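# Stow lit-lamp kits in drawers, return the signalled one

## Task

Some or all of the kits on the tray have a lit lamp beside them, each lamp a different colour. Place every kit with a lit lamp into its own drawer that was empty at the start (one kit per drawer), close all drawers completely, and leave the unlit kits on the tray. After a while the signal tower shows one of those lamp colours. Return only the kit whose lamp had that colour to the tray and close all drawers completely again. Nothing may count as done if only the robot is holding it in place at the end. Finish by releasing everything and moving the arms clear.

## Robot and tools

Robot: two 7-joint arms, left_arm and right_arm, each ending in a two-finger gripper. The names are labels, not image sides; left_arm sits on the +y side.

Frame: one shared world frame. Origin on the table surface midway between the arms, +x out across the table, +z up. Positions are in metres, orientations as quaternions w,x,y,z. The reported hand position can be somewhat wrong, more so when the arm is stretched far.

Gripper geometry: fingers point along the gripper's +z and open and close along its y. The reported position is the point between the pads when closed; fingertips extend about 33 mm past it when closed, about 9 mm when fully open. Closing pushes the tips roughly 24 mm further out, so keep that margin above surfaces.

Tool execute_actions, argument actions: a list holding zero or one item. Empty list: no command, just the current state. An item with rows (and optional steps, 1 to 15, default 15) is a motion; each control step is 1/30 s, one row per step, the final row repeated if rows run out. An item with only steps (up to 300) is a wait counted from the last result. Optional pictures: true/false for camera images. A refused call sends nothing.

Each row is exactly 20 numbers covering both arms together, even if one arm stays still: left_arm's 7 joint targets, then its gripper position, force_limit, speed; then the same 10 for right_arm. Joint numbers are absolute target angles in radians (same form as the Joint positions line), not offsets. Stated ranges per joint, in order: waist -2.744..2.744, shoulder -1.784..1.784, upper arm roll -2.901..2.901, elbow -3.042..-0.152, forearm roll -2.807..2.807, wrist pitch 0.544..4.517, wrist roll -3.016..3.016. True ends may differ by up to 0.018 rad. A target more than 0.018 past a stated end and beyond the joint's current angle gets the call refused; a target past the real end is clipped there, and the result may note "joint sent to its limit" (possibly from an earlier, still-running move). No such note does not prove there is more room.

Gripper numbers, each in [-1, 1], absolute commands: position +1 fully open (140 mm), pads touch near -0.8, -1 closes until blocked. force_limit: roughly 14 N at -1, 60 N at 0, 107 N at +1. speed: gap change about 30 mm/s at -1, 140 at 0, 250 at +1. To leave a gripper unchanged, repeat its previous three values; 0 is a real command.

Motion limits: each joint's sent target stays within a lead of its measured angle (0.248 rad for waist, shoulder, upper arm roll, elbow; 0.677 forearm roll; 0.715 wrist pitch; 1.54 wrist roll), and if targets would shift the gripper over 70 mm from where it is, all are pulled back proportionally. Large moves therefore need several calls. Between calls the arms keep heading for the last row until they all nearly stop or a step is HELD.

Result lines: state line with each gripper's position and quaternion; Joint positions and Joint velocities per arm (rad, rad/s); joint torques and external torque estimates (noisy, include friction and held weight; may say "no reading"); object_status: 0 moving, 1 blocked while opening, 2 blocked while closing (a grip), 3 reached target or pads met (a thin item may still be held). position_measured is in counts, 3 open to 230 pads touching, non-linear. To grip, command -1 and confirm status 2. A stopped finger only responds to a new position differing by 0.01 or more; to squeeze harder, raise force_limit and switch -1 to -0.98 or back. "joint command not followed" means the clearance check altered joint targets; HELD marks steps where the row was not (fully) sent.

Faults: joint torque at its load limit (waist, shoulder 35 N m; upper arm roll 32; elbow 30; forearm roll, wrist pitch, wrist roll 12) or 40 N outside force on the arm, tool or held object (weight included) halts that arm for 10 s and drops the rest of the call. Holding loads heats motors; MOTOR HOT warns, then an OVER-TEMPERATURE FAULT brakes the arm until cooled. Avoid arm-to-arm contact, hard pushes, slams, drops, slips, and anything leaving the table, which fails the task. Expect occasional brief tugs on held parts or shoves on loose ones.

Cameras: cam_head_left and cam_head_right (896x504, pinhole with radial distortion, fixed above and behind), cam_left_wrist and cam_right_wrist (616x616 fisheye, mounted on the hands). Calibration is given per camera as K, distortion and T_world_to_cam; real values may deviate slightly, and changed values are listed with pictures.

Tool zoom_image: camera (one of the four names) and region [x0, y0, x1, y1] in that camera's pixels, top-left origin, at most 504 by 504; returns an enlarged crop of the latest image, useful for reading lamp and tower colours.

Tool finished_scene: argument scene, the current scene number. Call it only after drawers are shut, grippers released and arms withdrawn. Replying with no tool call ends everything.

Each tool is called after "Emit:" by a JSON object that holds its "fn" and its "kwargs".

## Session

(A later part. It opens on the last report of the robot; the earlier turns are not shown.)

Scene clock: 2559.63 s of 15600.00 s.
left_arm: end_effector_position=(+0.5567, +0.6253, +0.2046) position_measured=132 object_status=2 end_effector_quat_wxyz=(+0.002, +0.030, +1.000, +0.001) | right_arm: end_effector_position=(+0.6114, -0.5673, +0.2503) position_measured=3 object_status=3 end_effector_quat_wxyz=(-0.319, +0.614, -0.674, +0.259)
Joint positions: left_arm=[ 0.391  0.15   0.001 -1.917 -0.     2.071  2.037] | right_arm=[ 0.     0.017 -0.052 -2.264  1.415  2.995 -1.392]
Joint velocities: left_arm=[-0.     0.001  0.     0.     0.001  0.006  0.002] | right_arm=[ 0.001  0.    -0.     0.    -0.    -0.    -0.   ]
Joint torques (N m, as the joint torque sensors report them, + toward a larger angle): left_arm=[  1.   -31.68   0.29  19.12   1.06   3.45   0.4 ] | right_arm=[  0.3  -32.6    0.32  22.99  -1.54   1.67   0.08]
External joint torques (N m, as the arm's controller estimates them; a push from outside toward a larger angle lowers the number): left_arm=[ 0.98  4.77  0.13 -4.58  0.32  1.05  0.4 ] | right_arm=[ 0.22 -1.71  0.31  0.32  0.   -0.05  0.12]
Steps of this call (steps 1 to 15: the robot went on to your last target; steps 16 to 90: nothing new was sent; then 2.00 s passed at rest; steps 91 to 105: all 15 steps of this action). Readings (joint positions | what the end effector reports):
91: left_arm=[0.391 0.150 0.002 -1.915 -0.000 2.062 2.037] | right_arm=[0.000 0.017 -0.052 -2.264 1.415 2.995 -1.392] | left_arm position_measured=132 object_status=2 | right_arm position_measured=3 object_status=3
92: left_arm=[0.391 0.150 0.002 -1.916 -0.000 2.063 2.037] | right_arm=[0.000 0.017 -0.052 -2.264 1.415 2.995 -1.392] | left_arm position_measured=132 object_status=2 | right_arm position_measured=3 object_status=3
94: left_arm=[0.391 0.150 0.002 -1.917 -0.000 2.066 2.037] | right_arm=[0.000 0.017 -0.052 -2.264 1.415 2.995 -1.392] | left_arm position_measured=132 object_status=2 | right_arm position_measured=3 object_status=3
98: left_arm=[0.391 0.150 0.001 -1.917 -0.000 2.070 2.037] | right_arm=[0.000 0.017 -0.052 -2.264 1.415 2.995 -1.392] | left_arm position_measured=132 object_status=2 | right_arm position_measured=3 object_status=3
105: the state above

Contact at .2046. Release, retreat, go to handle.

Emit:
{"fn": "execute_actions", "kwargs": {"actions": [{"rows":[[0.391,0.149,0,-1.916,0,2.071,2.04,0.2,-0.3,-0.5,0,0.017,-0.05,-2.264,1.415,2.995,-1.392,1,0,0]],"steps":10}], "pictures": false}}

Emit:
{"fn": "execute_actions", "kwargs": {"actions": [{"rows":[[0.391,0.14,0,-1.90,0,2.02,2.04,0.2,-0.3,-0.5,0,0.017,-0.05,-2.264,1.415,2.995,-1.392,1,0,0],[0.391,0.13,0,-1.88,0,1.98,2.04,0.2,-0.3,-0.5,0,0.017,-0.05,-2.264,1.415,2.995,-1.392,1,0,0],[0.391,0.12,0,-1.86,0,1.94,2.04,0.2,-0.3,-0.5,0,0.017,-0.05,-2.264,1.415,2.995,-1.392,1,0,0],[0.391,0.11,0,-1.83,0,1.90,2.04,0.2,-0.3,-0.5,0,0.017,-0.05,-2.264,1.415,2.995,-1.392,1,0,0],[0.391,0.098,0,-1.80,0,1.88,2.04,0.2,-0.3,-0.5,0,0.017,-0.05,-2.264,1.415,2.995,-1.392,1,0,0]],"steps":11}], "pictures": false}}

Emit:
{"fn": "execute_actions", "kwargs": {"actions": [{"rows":[[0.6,-0.45,0,-2.3,0,1.907,1.5,0,0,0,0,0.017,-0.05,-2.264,1.415,2.995,-1.392,1,0,0]],"steps":15}], "pictures": false}}

Emit:
{"fn": "execute_actions", "kwargs": {"actions": [{"rows":[[1.072,-0.35,0,-2.612,1.605,3.888,0.90,0,0,0,0,0.017,-0.05,-2.264,1.415,2.995,-1.392,1,0,0]],"steps":15}], "pictures": false}}

Emit:
{"fn": "execute_actions", "kwargs": {"actions": [{"steps":45}], "pictures": false}}

Emit:
{"fn": "execute_actions", "kwargs": {"actions": [{"rows":[[1.072,0.036,0,-2.612,1.605,3.888,0.90,0,0,0,0,0.017,-0.05,-2.264,1.415,2.995,-1.392,1,0,0]],"steps":15}], "pictures": false}}

Emit:
{"fn": "execute_actions", "kwargs": {"actions": [{"steps":8}], "pictures": false}}

Emit:
{"fn": "execute_actions", "kwargs": {"actions": [{"rows":[[1.045,0.047,0,-2.596,1.585,3.87,0.89,0,0,0,0,0.017,-0.05,-2.264,1.415,2.995,-1.392,1,0,0],[1.02,0.059,0,-2.58,1.568,3.856,0.88,0,0,0,0,0.017,-0.05,-2.264,1.415,2.995,-1.392,1,0,0],[1.005,0.067,0,-2.569,1.558,3.849,0.878,0,0,0,0,0.017,-0.05,-2.264,1.415,2.995,-1.392,1,0,0],[0.991,0.074,0,-2.560,1.554,3.847,0.878,0,0,0,0,0.017,-0.05,-2.264,1.415,2.995,-1.392,1,0,0]],"steps":15}], "pictures": false}}

Emit:
{"fn": "execute_actions", "kwargs": {"actions": [{"steps":12}]}}

Scene clock: 2586.23 s of 15600.00 s.
left_arm: end_effector_position=(+0.5572, +0.6255, +0.2053) position_measured=104 object_status=0 end_effector_quat_wxyz=(+0.003, +0.030, +1.000, +0.001) | right_arm: end_effector_position=(+0.6114, -0.5673, +0.2503) position_measured=3 object_status=3 end_effector_quat_wxyz=(-0.319, +0.614, -0.674, +0.259)
Joint positions: left_arm=[ 0.391  0.149  0.001 -1.917 -0.     2.072  2.037] | right_arm=[ 0.     0.017 -0.052 -2.264  1.415  2.995 -1.392]
Joint velocities: left_arm=[-0.001  0.     0.001 -0.    -0.     0.     0.001] | right_arm=[-0.    -0.001  0.    -0.     0.     0.    -0.   ]
Joint torques (N m, as the joint torque sensors report them, + toward a larger angle): left_arm=[ -0.79 -36.72  -0.23  23.65   1.14   2.35   0.23] | right_arm=[  0.14 -32.62  -0.2   23.38  -1.53   1.62   0.05]
External joint torques (N m, as the arm's controller estimates them; a push from outside toward a larger angle lowers the number): left_arm=[-0.84 -0.12 -0.42 -0.14  0.4  -0.07  0.23] | right_arm=[ 0.17 -1.51 -0.1   0.6   0.01 -0.12  0.09]
Steps of this call (steps 1 to 15: the robot went on to your last target; steps 16 to 90: nothing new was sent; then 23.27 s passed at rest; steps 91 to 100: all 10 steps of this action). Readings (joint positions | what the end effector reports):
91: left_arm=[0.391 0.149 0.001 -1.917 -0.000 2.072 2.037] | right_arm=[0.000 0.017 -0.052 -2.264 1.415 2.995 -1.392] | left_arm position_measured=132 object_status=0 | right_arm position_measured=3 object_status=3
92: left_arm=[0.391 0.149 0.001 -1.917 -0.000 2.072 2.037] | right_arm=[0.000 0.017 -0.052 -2.264 1.415 2.995 -1.392] | left_arm position_measured=132 object_status=0 | right_arm position_measured=3 object_status=3
94: left_arm=[0.391 0.149 0.001 -1.917 -0.000 2.072 2.037] | right_arm=[0.000 0.017 -0.052 -2.264 1.415 2.995 -1.392] | left_arm position_measured=119 object_status=0 | right_arm position_measured=3 object_status=3
98: left_arm=[0.391 0.149 0.001 -1.917 -0.000 2.072 2.037] | right_arm=[0.000 0.017 -0.052 -2.264 1.415 2.995 -1.392] | left_arm position_measured=104 object_status=0 | right_arm position_measured=3 object_status=3
100: the state above

Scene clock: 2586.60 s of 15600.00 s.
left_arm: end_effector_position=(+0.5595, +0.6265, +0.2815) position_measured=104 object_status=3 end_effector_quat_wxyz=(+0.012, +0.030, +0.999, +0.005) | right_arm: end_effector_position=(+0.6114, -0.5673, +0.2503) position_measured=3 object_status=3 end_effector_quat_wxyz=(-0.319, +0.614, -0.674, +0.259)
Joint positions: left_arm=[ 0.391  0.092  0.001 -1.799 -0.     1.917  2.037] | right_arm=[ 0.     0.017 -0.052 -2.264  1.415  2.995 -1.392]
Joint velocities: left_arm=[ 0.    -0.007 -0.     0.037 -0.    -0.184  0.001] | right_arm=[-0.001  0.001 -0.     0.    -0.001  0.    -0.001]
Joint torques (N m, as the joint torque sensors report them, + toward a larger angle): left_arm=[ -0.08 -30.69  -0.35  21.47   1.22   1.58   0.26] | right_arm=[  0.42 -32.62  -0.03  23.11  -1.59   1.61  -0.02]
External joint torques (N m, as the arm's controller estimates them; a push from outside toward a larger angle lowers the number): left_arm=[-0.08 -0.9  -0.43  0.38  0.48 -0.51  0.26] | right_arm=[ 0.51 -1.68  0.11  0.4  -0.06 -0.13  0.02]
Steps of this call (steps 1 to 11: all 11 steps of this action). Readings (joint positions | what the end effector reports):
1: left_arm=[0.391 0.149 0.001 -1.914 -0.000 2.064 2.037] | right_arm=[0.000 0.017 -0.052 -2.264 1.415 2.995 -1.392] | left_arm position_measured=104 object_status=0 | right_arm position_measured=3 object_status=3
2: left_arm=[0.391 0.148 0.001 -1.907 -0.000 2.049 2.037] | right_arm=[0.000 0.017 -0.052 -2.264 1.415 2.995 -1.392] | left_arm position_measured=104 object_status=0 | right_arm position_measured=3 object_status=3
4: left_arm=[0.391 0.139 0.001 -1.879 -0.000 2.007 2.037] | right_arm=[0.000 0.017 -0.052 -2.264 1.415 2.995 -1.392] | left_arm position_measured=104 object_status=3 | right_arm position_measured=3 object_status=3
8: left_arm=[0.391 0.102 0.001 -1.812 -0.000 1.941 2.037] | right_arm=[0.000 0.017 -0.052 -2.264 1.415 2.995 -1.392] | left_arm position_measured=104 object_status=3 | right_arm position_measured=3 object_status=3
11: the state above

Scene clock: 2587.10 s of 15600.00 s.
left_arm: end_effector_position=(+0.3690, +0.6441, +0.3198) position_measured=129 object_status=3 end_effector_quat_wxyz=(+0.034, -0.265, +0.963, +0.011) | right_arm: end_effector_position=(+0.6114, -0.5673, +0.2503) position_measured=3 object_status=3 end_effector_quat_wxyz=(-0.319, +0.614, -0.674, +0.259)
Joint positions: left_arm=[ 0.597 -0.449  0.004 -2.288 -0.001  1.909  1.649] | right_arm=[ 0.     0.017 -0.052 -2.264  1.415  2.995 -1.392]
Joint velocities: left_arm=[ 0.001 -0.021 -0.02  -0.119 -0.     0.    -0.467] | right_arm=[ 0.001 -0.     0.    -0.     0.001 -0.001  0.001]
Joint torques (N m, as the joint torque sensors report them, + toward a larger angle): left_arm=[  1.43 -15.65  -1.85  23.79   1.2    2.25  -0.39] | right_arm=[  0.26 -32.68   0.    23.28  -1.52   1.65   0.06]
External joint torques (N m, as the arm's controller estimates them; a push from outside toward a larger angle lowers the number): left_arm=[ 1.36 -1.02 -1.58 -0.37  0.4  -0.3  -0.39] | right_arm=[ 0.19 -1.76 -0.01  0.6   0.02 -0.07  0.1 ]
Steps of this call (steps 1 to 15: all 15 steps of this action). Readings (joint positions | what the end effector reports):
1: left_arm=[0.407 0.069 -0.010 -1.832 -0.001 1.919 2.013] | right_arm=[0.000 0.017 -0.052 -2.264 1.415 2.995 -1.392] | left_arm position_measured=104 object_status=0 | right_arm position_measured=3 object_status=3
2: left_arm=[0.430 0.034 -0.013 -1.874 -0.001 1.918 1.988] | right_arm=[0.000 0.017 -0.052 -2.264 1.415 2.995 -1.392] | left_arm position_measured=110 object_status=0 | right_arm position_measured=3 object_status=3
4: left_arm=[0.483 -0.048 -0.011 -1.962 -0.001 1.917 1.935] | right_arm=[0.000 0.017 -0.052 -2.264 1.415 2.995 -1.392] | left_arm position_measured=125 object_status=0 | right_arm position_measured=3 object_status=3
8: left_arm=[0.570 -0.280 0.002 -2.189 -0.001 1.913 1.812] | right_arm=[0.000 0.017 -0.052 -2.264 1.415 2.995 -1.392] | left_arm position_measured=129 object_status=0 | right_arm position_measured=3 object_status=3
15: the state above

Scene clock: 2587.60 s of 15600.00 s.
left_arm: end_effector_position=(+0.2536, +0.8856, +0.2662) position_measured=129 object_status=3 end_effector_quat_wxyz=(+0.063, -0.261, +0.904, +0.331) | right_arm: end_effector_position=(+0.6114, -0.5673, +0.2503) position_measured=3 object_status=3 end_effector_quat_wxyz=(-0.319, +0.614, -0.674, +0.259)
Joint positions: left_arm=[ 0.97  -0.364  0.003 -2.56   0.869  2.593  1.327] | right_arm=[ 0.     0.017 -0.052 -2.264  1.415  2.995 -1.392]
Joint velocities: left_arm=[ 0.55   0.098  0.055 -0.265  2.048  1.629 -0.607] | right_arm=[-0.001 -0.     0.001  0.     0.     0.001 -0.001]
Joint torques (N m, as the joint torque sensors report them, + toward a larger angle): left_arm=[ -5.11 -20.77  -3.74  24.73   1.09   4.19  -0.26] | right_arm=[  0.38 -32.93  -0.04  23.33  -1.54   1.66   0.02]
External joint torques (N m, as the arm's controller estimates them; a push from outside toward a larger angle lowers the number): left_arm=[ 0.89  1.58  2.18 -1.9   1.43  1.14 -0.28] | right_arm=[ 0.44 -2.04  0.08  0.68 -0.01 -0.08  0.06]
Steps of this call (steps 1 to 15: all 15 steps of this action). Readings (joint positions | what the end effector reports):
1: left_arm=[0.608 -0.448 -0.001 -2.300 0.032 1.936 1.632] | right_arm=[0.000 0.017 -0.052 -2.264 1.415 2.995 -1.392] | left_arm position_measured=129 object_status=3 | right_arm position_measured=3 object_status=3
2: left_arm=[0.624 -0.444 -0.003 -2.317 0.069 1.966 1.614] | right_arm=[0.000 0.017 -0.052 -2.264 1.415 2.995 -1.392] | left_arm position_measured=129 object_status=3 | right_arm position_measured=3 object_status=3
4: left_arm=[0.661 -0.432 -0.003 -2.354 0.149 2.030 1.579] | right_arm=[0.000 0.017 -0.052 -2.264 1.415 2.995 -1.392] | left_arm position_measured=129 object_status=3 | right_arm position_measured=3 object_status=3
8: left_arm=[0.755 -0.405 -0.004 -2.441 0.345 2.184 1.499] | right_arm=[0.000 0.017 -0.052 -2.264 1.415 2.995 -1.392] | left_arm position_measured=129 object_status=3 | right_arm position_measured=3 object_status=3
15: the state above

Scene clock: 2589.10 s of 15600.00 s.
left_arm: end_effector_position=(+0.4661, +0.6570, +0.3595) position_measured=129 object_status=3 end_effector_quat_wxyz=(+0.481, +0.098, +0.856, +0.160) | right_arm: end_effector_position=(+0.6114, -0.5673, +0.2503) position_measured=3 object_status=3 end_effector_quat_wxyz=(-0.319, +0.614, -0.674, +0.259)
Joint positions: left_arm=[ 1.069 -0.352  0.002 -2.611  1.602  3.879  0.924] | right_arm=[ 0.     0.017 -0.052 -2.264  1.415  2.995 -1.392]
Joint velocities: left_arm=[ 0.001 -0.     0.    -0.     0.003  0.027 -0.055] | right_arm=[ 0.     0.    -0.001  0.001 -0.001 -0.001 -0.   ]
Joint torques (N m, as the joint torque sensors report them, + toward a larger angle): left_arm=[  0.73 -14.36   0.08  19.23  -1.91   2.85  -0.21] | right_arm=[  0.21 -32.76  -0.06  22.91  -1.52   1.59   0.04]
External joint torques (N m, as the arm's controller estimates them; a push from outside toward a larger angle lowers the number): left_arm=[ 0.74  1.68 -1.06 -1.37  0.79  0.68 -0.21] | right_arm=[ 0.23 -1.89  0.02  0.22  0.02 -0.13  0.08]
Steps of this call (steps 1 to 45: the robot went on to your last target). Readings (joint positions | what the end effector reports):
1: left_arm=[0.986 -0.362 0.004 -2.568 0.939 2.647 1.308] | right_arm=[0.000 0.017 -0.052 -2.264 1.415 2.995 -1.392] | left_arm position_measured=129 object_status=3 | right_arm position_measured=3 object_status=3
2: left_arm=[0.998 -0.360 0.004 -2.574 1.003 2.698 1.292] | right_arm=[0.000 0.017 -0.052 -2.264 1.415 2.995 -1.392] | left_arm position_measured=129 object_status=3 | right_arm position_measured=3 object_status=3
4: left_arm=[1.015 -0.358 0.004 -2.582 1.105 2.792 1.263] | right_arm=[0.000 0.017 -0.052 -2.264 1.415 2.995 -1.392] | left_arm position_measured=129 object_status=3 | right_arm position_measured=3 object_status=3
8: left_arm=[1.034 -0.357 0.004 -2.592 1.249 2.965 1.216] | right_arm=[0.000 0.017 -0.052 -2.264 1.415 2.995 -1.392] | left_arm position_measured=129 object_status=3 | right_arm position_measured=3 object_status=3
45: the state above

Scene clock: 2589.60 s of 15600.00 s.
left_arm: end_effector_position=(+0.4547, +0.6336, +0.1882) position_measured=129 object_status=3 end_effector_quat_wxyz=(+0.413, +0.024, +0.910, -0.002) | right_arm: end_effector_position=(+0.6114, -0.5673, +0.2503) position_measured=3 object_status=3 end_effector_quat_wxyz=(-0.319, +0.614, -0.674, +0.259)
Joint positions: left_arm=[ 1.07   0.034  0.002 -2.615  1.603  3.885  0.911] | right_arm=[ 0.     0.017 -0.052 -2.264  1.415  2.995 -1.392]
Joint velocities: left_arm=[ 0.001 -0.    -0.001  0.013 -0.001 -0.    -0.015] | right_arm=[-0.     0.001 -0.     0.001  0.002  0.001  0.001]
Joint torques (N m, as the joint torque sensors report them, + toward a larger angle): left_arm=[  0.79 -23.64  -0.93  16.14  -1.12   3.54  -0.23] | right_arm=[  0.31 -32.48   0.07  23.18  -1.52   1.64   0.03]
External joint torques (N m, as the arm's controller estimates them; a push from outside toward a larger angle lowers the number): left_arm=[ 0.79  1.13 -0.82  0.45  0.54  0.5  -0.21] | right_arm=[ 0.32 -1.57  0.15  0.48  0.01 -0.09  0.07]
Steps of this call (steps 1 to 15: all 15 steps of this action). Readings (joint positions | what the end effector reports):
1: left_arm=[1.069 -0.327 0.002 -2.603 1.602 3.884 0.923] | right_arm=[0.000 0.017 -0.052 -2.264 1.415 2.995 -1.392] | left_arm position_measured=129 object_status=3 | right_arm position_measured=3 object_status=3
2: left_arm=[1.069 -0.282 0.002 -2.600 1.601 3.885 0.922] | right_arm=[0.000 0.017 -0.052 -2.264 1.415 2.995 -1.392] | left_arm position_measured=129 object_status=3 | right_arm position_measured=3 object_status=3
4: left_arm=[1.069 -0.186 0.002 -2.601 1.601 3.885 0.921] | right_arm=[0.000 0.017 -0.052 -2.264 1.415 2.995 -1.392] | left_arm position_measured=129 object_status=3 | right_arm position_measured=3 object_status=3
8: left_arm=[1.070 -0.012 0.002 -2.610 1.602 3.885 0.917] | right_arm=[0.000 0.017 -0.052 -2.264 1.415 2.995 -1.392] | left_arm position_measured=129 object_status=3 | right_arm position_measured=3 object_status=3
15: the state above

Scene clock: 2589.87 s of 15600.00 s.
left_arm: end_effector_position=(+0.4549, +0.6340, +0.1885) position_measured=129 object_status=3 end_effector_quat_wxyz=(+0.413, +0.023, +0.910, -0.003) | right_arm: end_effector_position=(+0.6114, -0.5673, +0.2503) position_measured=3 object_status=3 end_effector_quat_wxyz=(-0.319, +0.614, -0.674, +0.259)
Joint positions: left_arm=[ 1.07   0.034  0.002 -2.614  1.603  3.885  0.909] | right_arm=[ 0.     0.017 -0.052 -2.264  1.415  2.995 -1.392]
Joint velocities: left_arm=[ 0.001  0.001 -0.    -0.    -0.001 -0.    -0.008] | right_arm=[ 0.002 -0.     0.001  0.001  0.     0.001  0.002]
Joint torques (N m, as the joint torque sensors report them, + toward a larger angle): left_arm=[  0.88 -23.37  -1.1   15.76  -1.06   3.6   -0.22] | right_arm=[  0.06 -32.95  -0.19  23.34  -1.56   1.64  -0.03]
External joint torques (N m, as the arm's controller estimates them; a push from outside toward a larger angle lowers the number): left_arm=[ 0.84  1.36 -1.02 -0.05  0.6   0.58 -0.2 ] | right_arm=[-0.02 -1.98 -0.21  0.62 -0.02 -0.08  0.01]
Steps of this call (steps 1 to 8: the robot went on to your last target). Readings (joint positions | what the end effector reports):
1: left_arm=[1.070 0.034 0.002 -2.614 1.603 3.885 0.911] | right_arm=[0.000 0.017 -0.052 -2.264 1.415 2.995 -1.392] | left_arm position_measured=129 object_status=3 | right_arm position_measured=3 object_status=3
2: left_arm=[1.070 0.034 0.002 -2.614 1.603 3.885 0.910] | right_arm=[0.000 0.017 -0.052 -2.264 1.415 2.995 -1.392] | left_arm position_measured=129 object_status=3 | right_arm position_measured=3 object_status=3
4: left_arm=[1.070 0.034 0.002 -2.614 1.603 3.885 0.910] | right_arm=[0.000 0.017 -0.052 -2.264 1.415 2.995 -1.392] | left_arm position_measured=129 object_status=3 | right_arm position_measured=3 object_status=3
8: the state above

Scene clock: 2590.37 s of 15600.00 s.
left_arm: end_effector_position=(+0.4857, +0.6301, +0.1881) position_measured=129 object_status=3 end_effector_quat_wxyz=(+0.414, +0.028, +0.910, -0.004) | right_arm: end_effector_position=(+0.6114, -0.5673, +0.2503) position_measured=3 object_status=3 end_effector_quat_wxyz=(-0.319, +0.614, -0.674, +0.259)
Joint positions: left_arm=[ 0.994  0.072 -0.    -2.562  1.558  3.853  0.89 ] | right_arm=[ 0.     0.017 -0.052 -2.264  1.415  2.995 -1.392]
Joint velocities: left_arm=[-0.001  0.001 -0.     0.003 -0.011 -0.012 -0.017] | right_arm=[ 0.    -0.     0.    -0.001 -0.    -0.001  0.001]
Joint torques (N m, as the joint torque sensors report them, + toward a larger angle): left_arm=[ -1.92 -24.83   0.27  16.09  -2.23   2.45  -0.34] | right_arm=[ -0.01 -32.98  -0.25  23.04  -1.52   1.6    0.04]
External joint torques (N m, as the arm's controller estimates them; a push from outside toward a larger angle lowers the number): left_arm=[-1.86  1.71  0.57 -0.19 -0.55 -0.58 -0.32] | right_arm=[-0.01 -2.1  -0.18  0.38  0.01 -0.12  0.09]
Steps of this call (steps 1 to 15: all 15 steps of this action). Readings (joint positions | what the end effector reports):
1: left_arm=[1.065 0.037 0.003 -2.610 1.600 3.883 0.907] | right_arm=[0.000 0.017 -0.052 -2.264 1.415 2.995 -1.392] | left_arm position_measured=129 object_status=3 | right_arm position_measured=3 object_status=3
2: left_arm=[1.054 0.042 0.004 -2.602 1.593 3.879 0.905] | right_arm=[0.000 0.017 -0.052 -2.264 1.415 2.995 -1.392] | left_arm position_measured=129 object_status=3 | right_arm position_measured=3 object_status=3
4: left_arm=[1.026 0.057 0.003 -2.581 1.578 3.870 0.901] | right_arm=[0.000 0.017 -0.052 -2.264 1.415 2.995 -1.392] | left_arm position_measured=129 object_status=3 | right_arm position_measured=3 object_status=3
8: left_arm=[0.997 0.070 -0.000 -2.565 1.564 3.860 0.895] | right_arm=[0.000 0.017 -0.052 -2.264 1.415 2.995 -1.392] | left_arm position_measured=129 object_status=3 | right_arm position_measured=3 object_status=3
15: the state above

Scene clock: 2590.77 s of 15600.00 s.
left_arm: end_effector_position=(+0.4857, +0.6307, +0.1878) position_measured=129 object_status=3 end_effector_quat_wxyz=(+0.413, +0.026, +0.910, -0.004) | right_arm: end_effector_position=(+0.6114, -0.5673, +0.2503) position_measured=3 object_status=3 end_effector_quat_wxyz=(-0.319, +0.614, -0.674, +0.259)
Joint positions: left_arm=[ 0.994  0.072 -0.    -2.562  1.557  3.851  0.886] | right_arm=[ 0.     0.017 -0.052 -2.264  1.415  2.995 -1.392]
Joint velocities: left_arm=[ 0.001 -0.     0.001 -0.     0.001 -0.001 -0.005] | right_arm=[-0.     0.001  0.     0.001 -0.001 -0.001 -0.   ]
Joint torques (N m, as the joint torque sensors report them, + toward a larger angle): left_arm=[ -2.43 -25.11   0.16  15.6   -2.37   2.34  -0.17] | right_arm=[  0.19 -32.57   0.28  23.01  -1.54   1.67   0.04]
External joint torques (N m, as the arm's controller estimates them; a push from outside toward a larger angle lowers the number): left_arm=[-2.51  1.39  0.33 -0.66 -0.68 -0.66 -0.15] | right_arm=[ 0.17 -1.74  0.32  0.34 -0.01 -0.05  0.08]
Steps of this call (steps 1 to 12: the robot went on to your last target). Readings (joint positions | what the end effector reports):
1: left_arm=[0.994 0.072 -0.000 -2.562 1.558 3.853 0.889] | right_arm=[0.000 0.017 -0.052 -2.264 1.415 2.995 -1.392] | left_arm position_measured=129 object_status=3 | right_arm position_measured=3 object_status=3
2: left_arm=[0.994 0.072 -0.000 -2.562 1.557 3.853 0.889] | right_arm=[0.000 0.017 -0.052 -2.264 1.415 2.995 -1.392] | left_arm position_measured=129 object_status=3 | right_arm position_measured=3 object_status=3
4: left_arm=[0.994 0.072 -0.000 -2.562 1.557 3.852 0.888] | right_arm=[0.000 0.017 -0.052 -2.264 1.415 2.995 -1.392] | left_arm position_measured=129 object_status=3 | right_arm position_measured=3 object_status=3
8: left_arm=[0.994 0.072 -0.000 -2.562 1.557 3.852 0.887] | right_arm=[0.000 0.017 -0.052 -2.264 1.415 2.995 -1.392] | left_arm position_measured=129 object_status=3 | right_arm position_measured=3 object_status=3
12: the state above
camera_calibration (this result's frames):
cam_left_wrist: T_world_to_cam=[[0.195801, 0.975921, 0.0961274, -0.720464], [0.269589, -0.147816, 0.951563, -0.203305], [0.942859, -0.160402, -0.29204, -0.111316], [0, 0, 0, 1]] pos_world=[0.300831, 0.655209, 0.230205]
cam_right_wrist: T_world_to_cam=[[-0.674773, 0.112803, -0.729354, 0.656197], [-0.245956, 0.897385, 0.366341, 0.559087], [0.695835, 0.426586, -0.577787, 0.137366], [0, 0, 0, 1]] pos_world=[0.484711, -0.634336, 0.353152]

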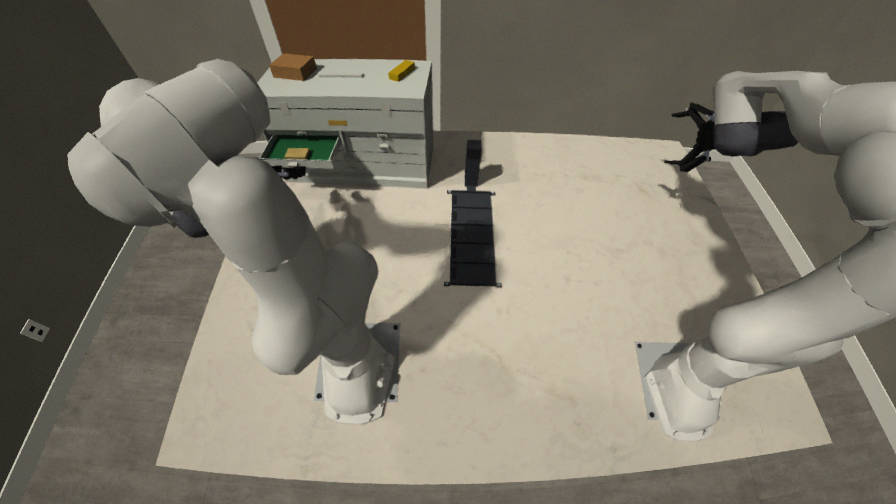

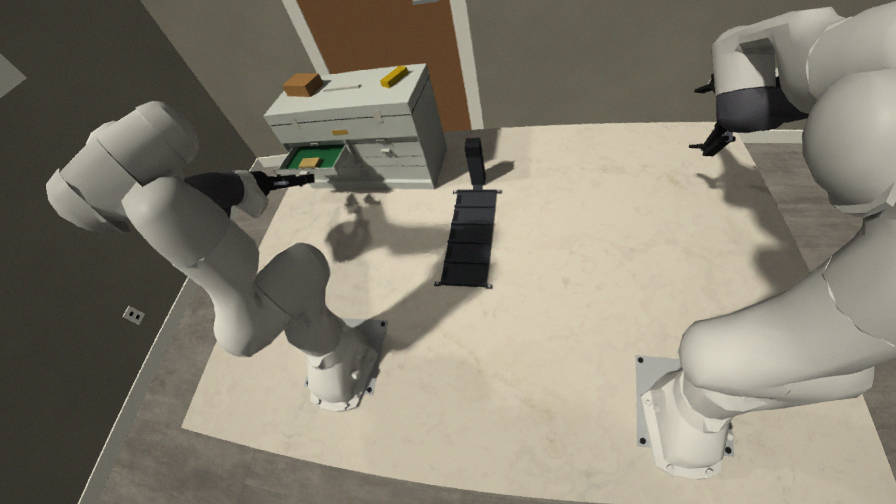

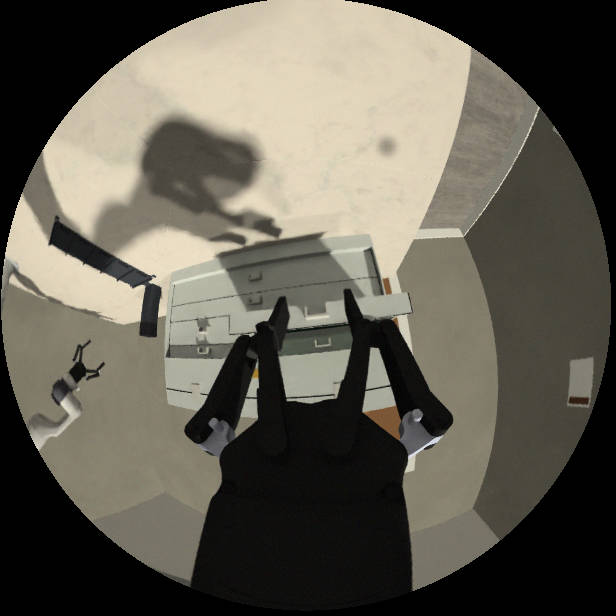

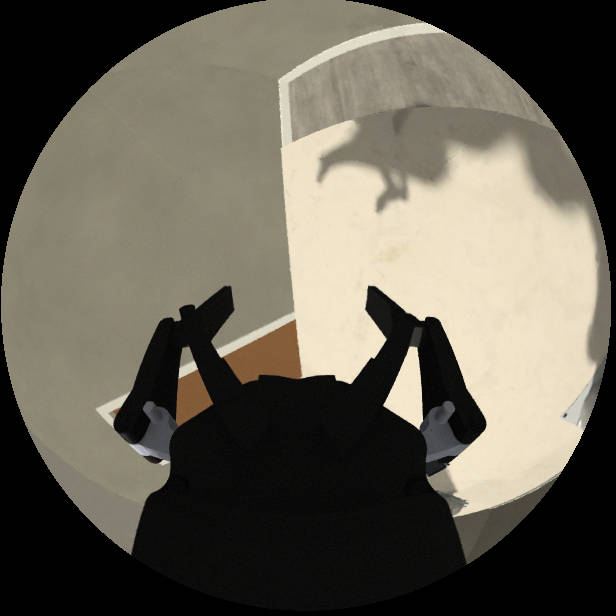

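Emit:
{"fn": "execute_actions", "kwargs": {"actions": [{"rows":[[0.991,0.074,0,-2.560,1.554,3.847,0.878,-1,0,-0.3,0,0.017,-0.05,-2.264,1.415,2.995,-1.392,1,0,0]],"steps":15}], "pictures": false}}

Emit:
{"fn": "execute_actions", "kwargs": {"actions": [{"steps":5}], "pictures": false}}

Emit:
{"fn": "execute_actions", "kwargs": {"actions": [{"rows":[[0.984,0.078,0,-2.553,1.549,3.84,0.86,-1,0,-0.3,0,0.017,-0.05,-2.264,1.415,2.995,-1.392,1,0,0],[0.973,0.084,0,-2.544,1.543,3.834,0.852,-1,0,-0.3,0,0.017,-0.05,-2.264,1.415,2.995,-1.392,1,0,0],[0.961,0.090,0,-2.534,1.538,3.828,0.845,-1,0,-0.3,0,0.017,-0.05,-2.264,1.415,2.995,-1.392,1,0,0],[0.950,0.097,0,-2.524,1.532,3.822,0.838,-1,0,-0.3,0,0.017,-0.05,-2.264,1.415,2.995,-1.392,1,0,0],[0.939,0.103,0,-2.514,1.528,3.816,0.831,-1,0,-0.3,0,0.017,-0.05,-2.264,1.415,2.995,-1.392,1,0,0],[0.928,0.110,0,-2.504,1.523,3.81,0.824,-1,0,-0.3,0,0.017,-0.05,-2.264,1.415,2.995,-1.392,1,0,0],[0.917,0.116,0,-2.493,1.519,3.804,0.817,-1,0,-0.3,0,0.017,-0.05,-2.264,1.415,2.995,-1.392,1,0,0],[0.907,0.123,0,-2.482,1.515,3.798,0.81,-1,0,-0.3,0,0.017,-0.05,-2.264,1.415,2.995,-1.392,1,0,0],[0.896,0.130,0,-2.471,1.512,3.793,0.803,-1,0,-0.3,0,0.017,-0.05,-2.264,1.415,2.995,-1.392,1,0,0],[0.886,0.137,0,-2.460,1.509,3.787,0.795,-1,0,-0.3,0,0.017,-0.05,-2.264,1.415,2.995,-1.392,1,0,0],[0.876,0.144,0,-2.448,1.507,3.782,0.787,-1,0,-0.3,0,0.017,-0.05,-2.264,1.415,2.995,-1.392,1,0,0],[0.866,0.151,0,-2.436,1.505,3.776,0.779,-1,0,-0.3,0,0.017,-0.05,-2.264,1.415,2.995,-1.392,1,0,0],[0.856,0.158,0,-2.424,1.503,3.771,0.771,-1,0,-0.3,0,0.017,-0.05,-2.264,1.415,2.995,-1.392,1,0,0],[0.846,0.166,0,-2.412,1.502,3.765,0.763,-1,0,-0.3,0,0.017,-0.05,-2.264,1.415,2.995,-1.392,1,0,0],[0.836,0.173,0,-2.400,1.502,3.76,0.754,-1,0,-0.3,0,0.017,-0.05,-2.264,1.415,2.995,-1.392,1,0,0]],"steps":15}], "pictures": false}}

Emit:
{"fn": "execute_actions", "kwargs": {"actions": [{"rows":[[0.827,0.181,0,-2.387,1.502,3.754,0.745,-1,0,-0.3,0,0.017,-0.05,-2.264,1.415,2.995,-1.392,1,0,0],[0.818,0.188,0,-2.374,1.502,3.749,0.736,-1,0,-0.3,0,0.017,-0.05,-2.264,1.415,2.995,-1.392,1,0,0],[0.809,0.196,0,-2.361,1.503,3.744,0.727,-1,0,-0.3,0,0.017,-0.05,-2.264,1.415,2.995,-1.392,1,0,0],[0.800,0.204,0,-2.347,1.504,3.739,0.717,-1,0,-0.3,0,0.017,-0.05,-2.264,1.415,2.995,-1.392,1,0,0],[0.791,0.212,0,-2.333,1.505,3.734,0.708,-1,0,-0.3,0,0.017,-0.05,-2.264,1.415,2.995,-1.392,1,0,0],[0.783,0.220,0,-2.319,1.507,3.729,0.70,-1,0,-0.3,0,0.017,-0.05,-2.264,1.415,2.995,-1.392,1,0,0],[0.774,0.228,0,-2.305,1.509,3.724,0.694,-1,0,-0.3,0,0.017,-0.05,-2.264,1.415,2.995,-1.392,1,0,0],[0.770,0.232,0,-2.298,1.51,3.722,0.692,-1,0,-0.3,0,0.017,-0.05,-2.264,1.415,2.995,-1.392,1,0,0],[0.766,0.237,0,-2.291,1.511,3.72,0.69,-1,0,-0.3,0,0.017,-0.05,-2.264,1.415,2.995,-1.392,1,0,0],[0.762,0.241,0,-2.283,1.512,3.718,0.69,-1,0,-0.3,0,0.017,-0.05,-2.264,1.415,2.995,-1.392,1,0,0],[0.758,0.245,0,-2.276,1.513,3.716,0.69,-1,0,-0.3,0,0.017,-0.05,-2.264,1.415,2.995,-1.392,1,0,0],[0.754,0.249,0,-2.269,1.514,3.714,0.688,-1,0,-0.3,0,0.017,-0.05,-2.264,1.415,2.995,-1.392,1,0,0],[0.751,0.252,0,-2.263,1.515,3.712,0.686,-1,0,-0.3,0,0.017,-0.05,-2.264,1.415,2.995,-1.392,1,0,0]],"steps":15}], "pictures": false}}

Emit:
{"fn": "execute_actions", "kwargs": {"actions": [{"steps":15}], "pictures": false}}

Emit:
{"fn": "execute_actions", "kwargs": {"actions": [{"rows":[[0.758,0.245,0,-2.275,1.515,3.721,0.697,0,0,0,0,0.017,-0.05,-2.264,1.415,2.995,-1.392,1,0,0]],"steps":10}], "pictures": false}}

Emit:
{"fn": "execute_actions", "kwargs": {"actions": [{"rows":[[0.791,0.211,0,-2.333,1.504,3.738,0.74,0,0,0,0,0.017,-0.05,-2.264,1.415,2.995,-1.392,1,0,0],[0.827,0.18,0,-2.387,1.503,3.758,0.775,0,0,0,0,0.017,-0.05,-2.264,1.415,2.995,-1.392,1,0,0],[0.866,0.15,0,-2.436,1.507,3.78,0.81,0,0,0,0,0.017,-0.05,-2.264,1.415,2.995,-1.392,1,0,0]],"steps":15}]}}

Scene clock: 2636.17 s of 15600.00 s.
left_arm: end_effector_position=(+0.4859, +0.6303, +0.1877) position_measured=195 object_status=0 end_effector_quat_wxyz=(+0.413, +0.025, +0.910, -0.005) | right_arm: end_effector_position=(+0.6114, -0.5673, +0.2503) position_measured=3 object_status=3 end_effector_quat_wxyz=(-0.319, +0.614, -0.674, +0.259)
Joint positions: left_arm=[ 0.993  0.072 -0.    -2.561  1.557  3.851  0.885] | right_arm=[ 0.     0.017 -0.052 -2.264  1.415  2.995 -1.392]
Joint velocities: left_arm=[ 0.     0.    -0.001  0.001 -0.001 -0.     0.001] | right_arm=[ 0.002 -0.002  0.001  0.001  0.001 -0.     0.001]
Joint torques (N m, as the joint torque sensors report them, + toward a larger angle): left_arm=[ -2.02 -25.09  -0.42  17.    -2.17   2.36  -0.27] | right_arm=[ -0.08 -32.46  -0.13  23.4   -1.52   1.65   0.04]
External joint torques (N m, as the arm's controller estimates them; a push from outside toward a larger angle lowers the number): left_arm=[-2.04  1.49 -0.2   0.69 -0.47 -0.66 -0.25] | right_arm=[-0.3  -1.49 -0.29  0.7   0.03 -0.06  0.08]
Steps of this call (steps 1 to 15: the robot went on to your last target; steps 16 to 90: nothing new was sent; then 41.90 s passed at rest; steps 91 to 105: all 15 steps of this action). Readings (joint positions | what the end effector reports):
91: left_arm=[0.994 0.072 -0.000 -2.561 1.557 3.851 0.885] | right_arm=[0.000 0.017 -0.052 -2.264 1.415 2.995 -1.392] | left_arm position_measured=129 object_status=0 | right_arm position_measured=3 object_status=3
92: left_arm=[0.994 0.072 -0.000 -2.561 1.557 3.851 0.885] | right_arm=[0.000 0.017 -0.052 -2.264 1.415 2.995 -1.392] | left_arm position_measured=133 object_status=0 | right_arm position_measured=3 object_status=3
94: left_arm=[0.994 0.072 -0.000 -2.561 1.557 3.851 0.885] | right_arm=[0.000 0.017 -0.052 -2.264 1.415 2.995 -1.392] | left_arm position_measured=145 object_status=0 | right_arm position_measured=3 object_status=3
98: left_arm=[0.994 0.072 -0.000 -2.561 1.557 3.851 0.885] | right_arm=[0.000 0.017 -0.052 -2.264 1.415 2.995 -1.392] | left_arm position_measured=168 object_status=0 | right_arm position_measured=3 object_status=3
105: the state above

Scene clock: 2636.33 s of 15600.00 s.
left_arm: end_effector_position=(+0.4859, +0.6303, +0.1877) position_measured=195 object_status=2 end_effector_quat_wxyz=(+0.413, +0.025, +0.910, -0.005) | right_arm: end_effector_position=(+0.6114, -0.5673, +0.2503) position_measured=3 object_status=3 end_effector_quat_wxyz=(-0.319, +0.614, -0.674, +0.259)
Joint positions: left_arm=[ 0.993  0.072 -0.    -2.561  1.557  3.851  0.885] | right_arm=[ 0.     0.017 -0.052 -2.264  1.415  2.995 -1.392]
Joint velocities: left_arm=[-0.     0.002 -0.001  0.001 -0.001  0.001  0.002] | right_arm=[ 0.001 -0.    -0.     0.     0.     0.     0.   ]
Joint torques (N m, as the joint torque sensors report them, + toward a larger angle): left_arm=[ -1.74 -24.97  -0.91  16.51  -2.21   2.46  -0.26] | right_arm=[  0.26 -32.6   -0.02  23.24  -1.51   1.65   0.  ]
External joint torques (N m, as the arm's controller estimates them; a push from outside toward a larger angle lowers the number): left_arm=[-1.64  1.44 -0.58  0.27 -0.53 -0.55 -0.24] | right_arm=[ 0.18 -1.76 -0.03  0.58  0.03 -0.07  0.04]
Steps of this call (steps 1 to 5: the robot went on to your last target). Readings (joint positions | what the end effector reports):
1: left_arm=[0.993 0.072 -0.000 -2.561 1.557 3.851 0.885] | right_arm=[0.000 0.017 -0.052 -2.264 1.415 2.995 -1.392] | left_arm position_measured=195 object_status=0 | right_arm position_measured=3 object_status=3
2: left_arm=[0.993 0.072 -0.000 -2.561 1.557 3.851 0.885] | right_arm=[0.000 0.017 -0.052 -2.264 1.415 2.995 -1.392] | left_arm position_measured=195 object_status=0 | right_arm position_measured=3 object_status=3
4: left_arm=[0.993 0.072 -0.000 -2.561 1.557 3.851 0.885] | right_arm=[0.000 0.017 -0.052 -2.264 1.415 2.995 -1.392] | left_arm position_measured=195 object_status=2 | right_arm position_measured=3 object_status=3
5: the state above

Scene clock: 2636.83 s of 15600.00 s.
left_arm: end_effector_position=(+0.5457, +0.6265, +0.1869) position_measured=195 object_status=2 end_effector_quat_wxyz=(+0.412, +0.031, +0.910, -0.005) | right_arm: end_effector_position=(+0.6114, -0.5673, +0.2503) position_measured=3 object_status=3 end_effector_quat_wxyz=(-0.319, +0.614, -0.674, +0.259)
Joint positions: left_arm=[ 0.862  0.157  0.001 -2.428  1.511  3.786  0.815] | right_arm=[ 0.     0.017 -0.052 -2.264  1.415  2.995 -1.392]
Joint velocities: left_arm=[-0.288  0.205 -0.001  0.341 -0.061 -0.167 -0.196] | right_arm=[ 0.    -0.001 -0.    -0.001 -0.001  0.002  0.002]
Joint torques (N m, as the joint torque sensors report them, + toward a larger angle): left_arm=[ -2.12 -30.56  -1.01  16.68  -2.12   3.24  -0.06] | right_arm=[  0.48 -33.05   0.1   23.18  -1.49   1.62   0.06]
External joint torques (N m, as the arm's controller estimates them; a push from outside toward a larger angle lowers the number): left_arm=[-3.69  1.18 -0.53  0.97 -0.57 -0.04 -0.06] | right_arm=[ 0.39 -2.11  0.07  0.48  0.05 -0.11  0.1 ]
Steps of this call (steps 1 to 15: all 15 steps of this action). Readings (joint positions | what the end effector reports):
1: left_arm=[0.992 0.073 -0.000 -2.560 1.556 3.851 0.883] | right_arm=[0.000 0.017 -0.052 -2.264 1.415 2.995 -1.392] | left_arm position_measured=195 object_status=2 | right_arm position_measured=3 object_status=3
2: left_arm=[0.988 0.075 0.000 -2.557 1.555 3.849 0.881] | right_arm=[0.000 0.017 -0.052 -2.264 1.415 2.995 -1.392] | left_arm position_measured=195 object_status=2 | right_arm position_measured=3 object_status=3
4: left_arm=[0.973 0.084 0.001 -2.544 1.548 3.843 0.874] | right_arm=[0.000 0.017 -0.052 -2.264 1.415 2.995 -1.392] | left_arm position_measured=195 object_status=2 | right_arm position_measured=3 object_status=3
8: left_arm=[0.933 0.108 0.001 -2.506 1.532 3.824 0.857] | right_arm=[0.000 0.017 -0.052 -2.264 1.415 2.995 -1.392] | left_arm position_measured=195 object_status=2 | right_arm position_measured=3 object_status=3
15: the state above

Scene clock: 2637.33 s of 15600.00 s.
left_arm: end_effector_position=(+0.6017, +0.6230, +0.1860) position_measured=195 object_status=2 end_effector_quat_wxyz=(+0.412, +0.036, +0.911, -0.003) | right_arm: end_effector_position=(+0.6114, -0.5673, +0.2503) position_measured=3 object_status=3 end_effector_quat_wxyz=(-0.319, +0.614, -0.674, +0.259)
Joint positions: left_arm=[ 0.76   0.246  0.002 -2.275  1.514  3.725  0.719] | right_arm=[ 0.     0.017 -0.052 -2.264  1.415  2.995 -1.392]
Joint velocities: left_arm=[-0.009  0.014  0.004  0.044  0.055 -0.004 -0.105] | right_arm=[ 0.     0.    -0.    -0.001  0.     0.    -0.001]
Joint torques (N m, as the joint torque sensors report them, + toward a larger angle): left_arm=[ -4.17 -31.48  -1.53  21.69  -3.19   1.01   0.04] | right_arm=[  0.31 -33.07  -0.11  23.22  -1.53   1.65   0.04]
External joint torques (N m, as the arm's controller estimates them; a push from outside toward a larger angle lowers the number): left_arm=[-5.06  3.01 -1.68  3.44 -1.08 -1.61  0.06] | right_arm=[ 0.35 -2.21 -0.01  0.57  0.   -0.08  0.08]
Steps of this call (steps 1 to 15: all 15 steps of this action). Readings (joint positions | what the end effector reports):
1: left_arm=[0.852 0.164 0.001 -2.415 1.509 3.780 0.808] | right_arm=[0.000 0.017 -0.052 -2.264 1.415 2.995 -1.392] | left_arm position_measured=195 object_status=2 | right_arm position_measured=3 object_status=3
2: left_arm=[0.843 0.171 0.001 -2.403 1.508 3.775 0.801] | right_arm=[0.000 0.017 -0.052 -2.264 1.415 2.995 -1.392] | left_arm position_measured=195 object_status=2 | right_arm position_measured=3 object_status=3
4: left_arm=[0.824 0.187 0.001 -2.377 1.507 3.764 0.786] | right_arm=[0.000 0.017 -0.052 -2.264 1.415 2.995 -1.392] | left_arm position_measured=195 object_status=2 | right_arm position_measured=3 object_status=3
8: left_arm=[0.789 0.218 0.001 -2.325 1.507 3.744 0.755] | right_arm=[0.000 0.017 -0.052 -2.264 1.415 2.995 -1.392] | left_arm position_measured=195 object_status=2 | right_arm position_measured=3 object_status=3
15: the state above

Scene clock: 2637.83 s of 15600.00 s.
left_arm: end_effector_position=(+0.6018, +0.6228, +0.1860) position_measured=195 object_status=2 end_effector_quat_wxyz=(+0.411, +0.029, +0.911, -0.006) | right_arm: end_effector_position=(+0.6114, -0.5673, +0.2503) position_measured=3 object_status=3 end_effector_quat_wxyz=(-0.319, +0.614, -0.674, +0.259)
Joint positions: left_arm=[ 0.759  0.247  0.002 -2.272  1.521  3.725  0.697] | right_arm=[ 0.     0.017 -0.052 -2.264  1.415  2.995 -1.392]
Joint velocities: left_arm=[ 0.    -0.    -0.001  0.002  0.002  0.    -0.012] | right_arm=[-0.     0.     0.    -0.001 -0.    -0.    -0.   ]
Joint torques (N m, as the joint torque sensors report them, + toward a larger angle): left_arm=[ -4.53 -31.04  -1.43  23.21  -3.33   0.87  -0.2 ] | right_arm=[  0.17 -32.86  -0.27  22.92  -1.56   1.65   0.03]
External joint torques (N m, as the arm's controller estimates them; a push from outside toward a larger angle lowers the number): left_arm=[-4.44  3.23 -0.55  4.89 -1.35 -1.92 -0.18] | right_arm=[ 0.11 -1.9  -0.28  0.21 -0.02 -0.07  0.07]
Steps of this call (steps 1 to 15: the robot went on to your last target). Readings (joint positions | what the end effector reports):
1: left_arm=[0.760 0.247 0.002 -2.274 1.515 3.725 0.716] | right_arm=[0.000 0.017 -0.052 -2.264 1.415 2.995 -1.392] | left_arm position_measured=195 object_status=2 | right_arm position_measured=3 object_status=3
2: left_arm=[0.760 0.247 0.002 -2.274 1.517 3.725 0.713] | right_arm=[0.000 0.017 -0.052 -2.264 1.415 2.995 -1.392] | left_arm position_measured=195 object_status=2 | right_arm position_measured=3 object_status=3
4: left_arm=[0.759 0.247 0.002 -2.273 1.518 3.725 0.708] | right_arm=[0.000 0.017 -0.052 -2.264 1.415 2.995 -1.392] | left_arm position_measured=195 object_status=2 | right_arm position_measured=3 object_status=3
8: left_arm=[0.759 0.247 0.002 -2.272 1.520 3.725 0.702] | right_arm=[0.000 0.017 -0.052 -2.264 1.415 2.995 -1.392] | left_arm position_measured=195 object_status=2 | right_arm position_measured=3 object_status=3
15: the state above

Scene clock: 2638.17 s of 15600.00 s.
left_arm: end_effector_position=(+0.6015, +0.6231, +0.1862) position_measured=129 object_status=0 end_effector_quat_wxyz=(+0.411, +0.028, +0.911, -0.006) | right_arm: end_effector_position=(+0.6114, -0.5673, +0.2503) position_measured=3 object_status=3 end_effector_quat_wxyz=(-0.319, +0.614, -0.674, +0.259)
Joint positions: left_arm=[ 0.76   0.246  0.002 -2.274  1.518  3.724  0.697] | right_arm=[ 0.     0.017 -0.052 -2.264  1.415  2.995 -1.392]
Joint velocities: left_arm=[ 0.001 -0.001  0.001 -0.001 -0.002 -0.001  0.002] | right_arm=[-0.    -0.    -0.001 -0.     0.001  0.001  0.   ]
Joint torques (N m, as the joint torque sensors report them, + toward a larger angle): left_arm=[ -1.32 -34.52  -1.73  17.1   -2.61   2.38   0.08] | right_arm=[ -0.03 -32.76  -0.22  23.47  -1.59   1.6    0.  ]
External joint torques (N m, as the arm's controller estimates them; a push from outside toward a larger angle lowers the number): left_arm=[-1.47 -0.35 -1.09 -1.15 -0.63 -0.38  0.1 ] | right_arm=[-0.05 -1.77 -0.18  0.74 -0.05 -0.13  0.05]
Steps of this call (steps 1 to 10: all 10 steps of this action). Readings (joint positions | what the end effector reports):
1: left_arm=[0.760 0.246 0.002 -2.273 1.521 3.725 0.697] | right_arm=[0.000 0.017 -0.052 -2.264 1.415 2.995 -1.392] | left_arm position_measured=195 object_status=0 | right_arm position_measured=3 object_status=3
2: left_arm=[0.760 0.246 0.002 -2.274 1.520 3.724 0.697] | right_arm=[0.000 0.017 -0.052 -2.264 1.415 2.995 -1.392] | left_arm position_measured=193 object_status=0 | right_arm position_measured=3 object_status=3
4: left_arm=[0.760 0.246 0.002 -2.274 1.519 3.724 0.697] | right_arm=[0.000 0.017 -0.052 -2.264 1.415 2.995 -1.392] | left_arm position_measured=173 object_status=0 | right_arm position_measured=3 object_status=3
8: left_arm=[0.760 0.246 0.002 -2.274 1.518 3.724 0.697] | right_arm=[0.000 0.017 -0.052 -2.264 1.415 2.995 -1.392] | left_arm position_measured=143 object_status=0 | right_arm position_measured=3 object_status=3
10: the state above

Scene clock: 2638.67 s of 15600.00 s.
left_arm: end_effector_position=(+0.5426, +0.6297, +0.1837) position_measured=129 object_status=3 end_effector_quat_wxyz=(+0.408, +0.011, +0.913, -0.008) | right_arm: end_effector_position=(+0.6114, -0.5673, +0.2503) position_measured=3 object_status=3 end_effector_quat_wxyz=(-0.319, +0.614, -0.674, +0.259)
Joint positions: left_arm=[ 0.864  0.152  0.003 -2.434  1.51   3.772  0.78 ] | right_arm=[ 0.     0.017 -0.052 -2.264  1.415  2.995 -1.392]
Joint velocities: left_arm=[-0.001 -0.003 -0.    -0.004  0.     0.021  0.078] | right_arm=[-0.    -0.001 -0.    -0.     0.001  0.    -0.001]
Joint torques (N m, as the joint torque sensors report them, + toward a larger angle): left_arm=[  0.92 -31.4   -1.89  16.15  -2.43   3.64   0.32] | right_arm=[  0.19 -32.57  -0.13  23.02  -1.53   1.59   0.05]
External joint torques (N m, as the arm's controller estimates them; a push from outside toward a larger angle lowers the number): left_arm=[ 0.95 -1.13 -1.37 -1.21 -0.62  0.72  0.34] | right_arm=[ 0.19 -1.61 -0.07  0.34  0.01 -0.13  0.09]
Steps of this call (steps 1 to 15: all 15 steps of this action). Readings (joint positions | what the end effector reports):
1: left_arm=[0.765 0.238 -0.000 -2.288 1.515 3.725 0.700] | right_arm=[0.000 0.017 -0.052 -2.264 1.415 2.995 -1.392] | left_arm position_measured=129 object_status=0 | right_arm position_measured=3 object_status=3
2: left_arm=[0.778 0.221 -0.004 -2.317 1.512 3.730 0.707] | right_arm=[0.000 0.017 -0.052 -2.264 1.415 2.995 -1.392] | left_arm position_measured=129 object_status=0 | right_arm position_measured=3 object_status=3
4: left_arm=[0.821 0.183 -0.004 -2.383 1.512 3.746 0.726] | right_arm=[0.000 0.017 -0.052 -2.264 1.415 2.995 -1.392] | left_arm position_measured=129 object_status=0 | right_arm position_measured=3 object_status=3
8: left_arm=[0.862 0.157 0.003 -2.426 1.510 3.762 0.753] | right_arm=[0.000 0.017 -0.052 -2.264 1.415 2.995 -1.392] | left_arm position_measured=129 object_status=3 | right_arm position_measured=3 object_status=3
15: the state above
camera_calibration (this result's frames):
cam_left_wrist: T_world_to_cam=[[0.174315, 0.981704, 0.0766289, -0.718668], [0.285166, -0.124814, 0.950317, -0.237642], [0.942494, -0.143803, -0.301706, -0.174852], [0, 0, 0, 1]] pos_world=[0.357839, 0.650714, 0.228152]
cam_right_wrist: T_world_to_cam=[[-0.674773, 0.112803, -0.729354, 0.656198], [-0.245956, 0.897385, 0.366341, 0.559087], [0.695835, 0.426586, -0.577787, 0.137366], [0, 0, 0, 1]] pos_world=[0.484711, -0.634336, 0.353152]

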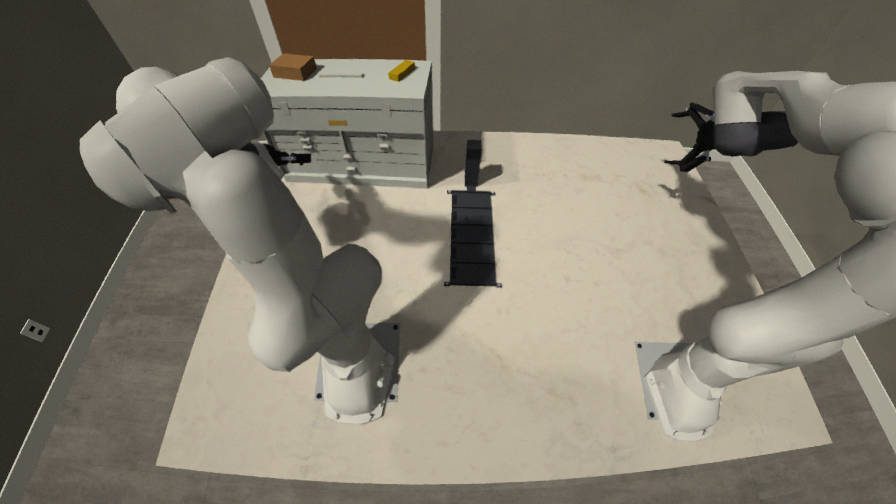

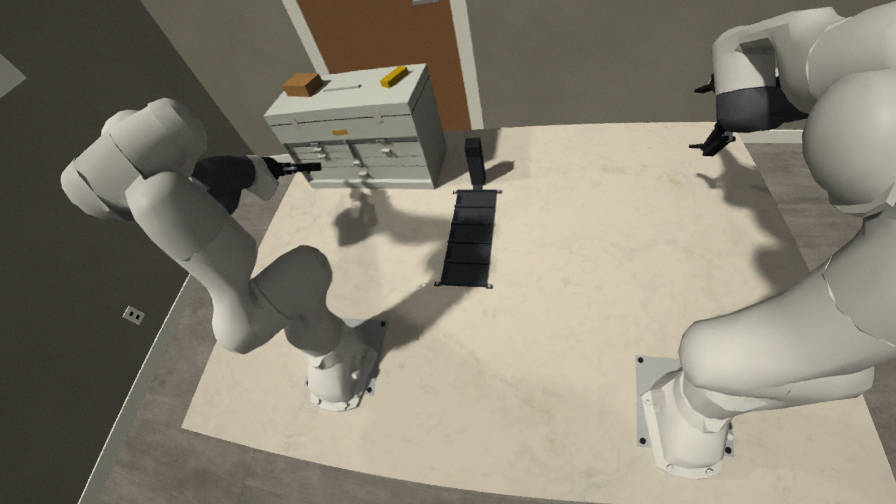

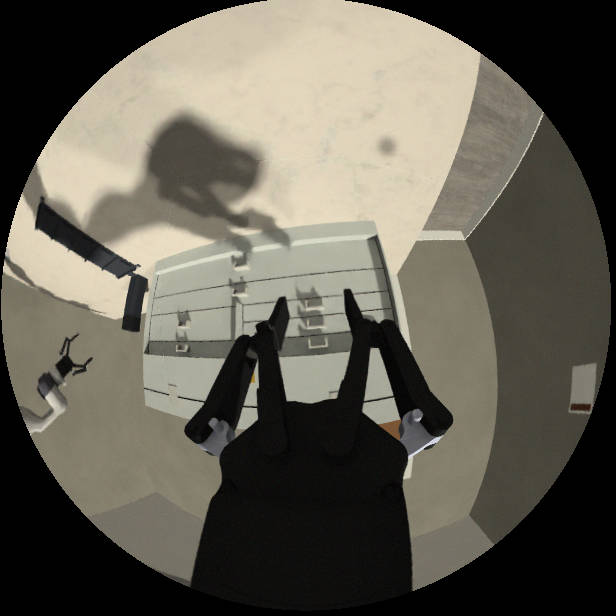

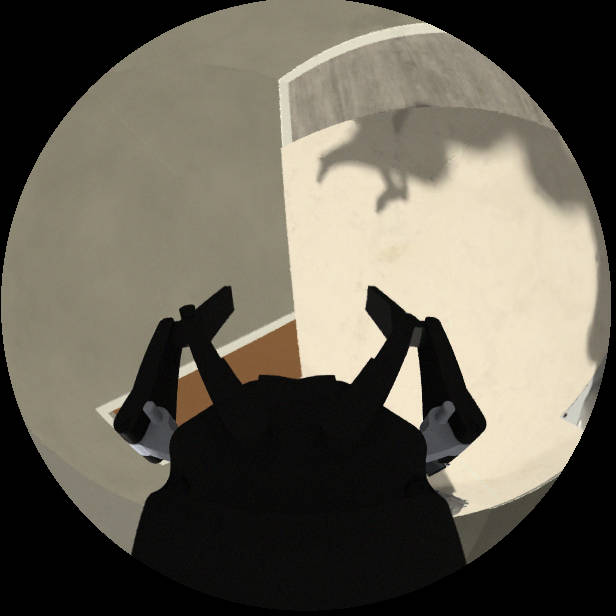

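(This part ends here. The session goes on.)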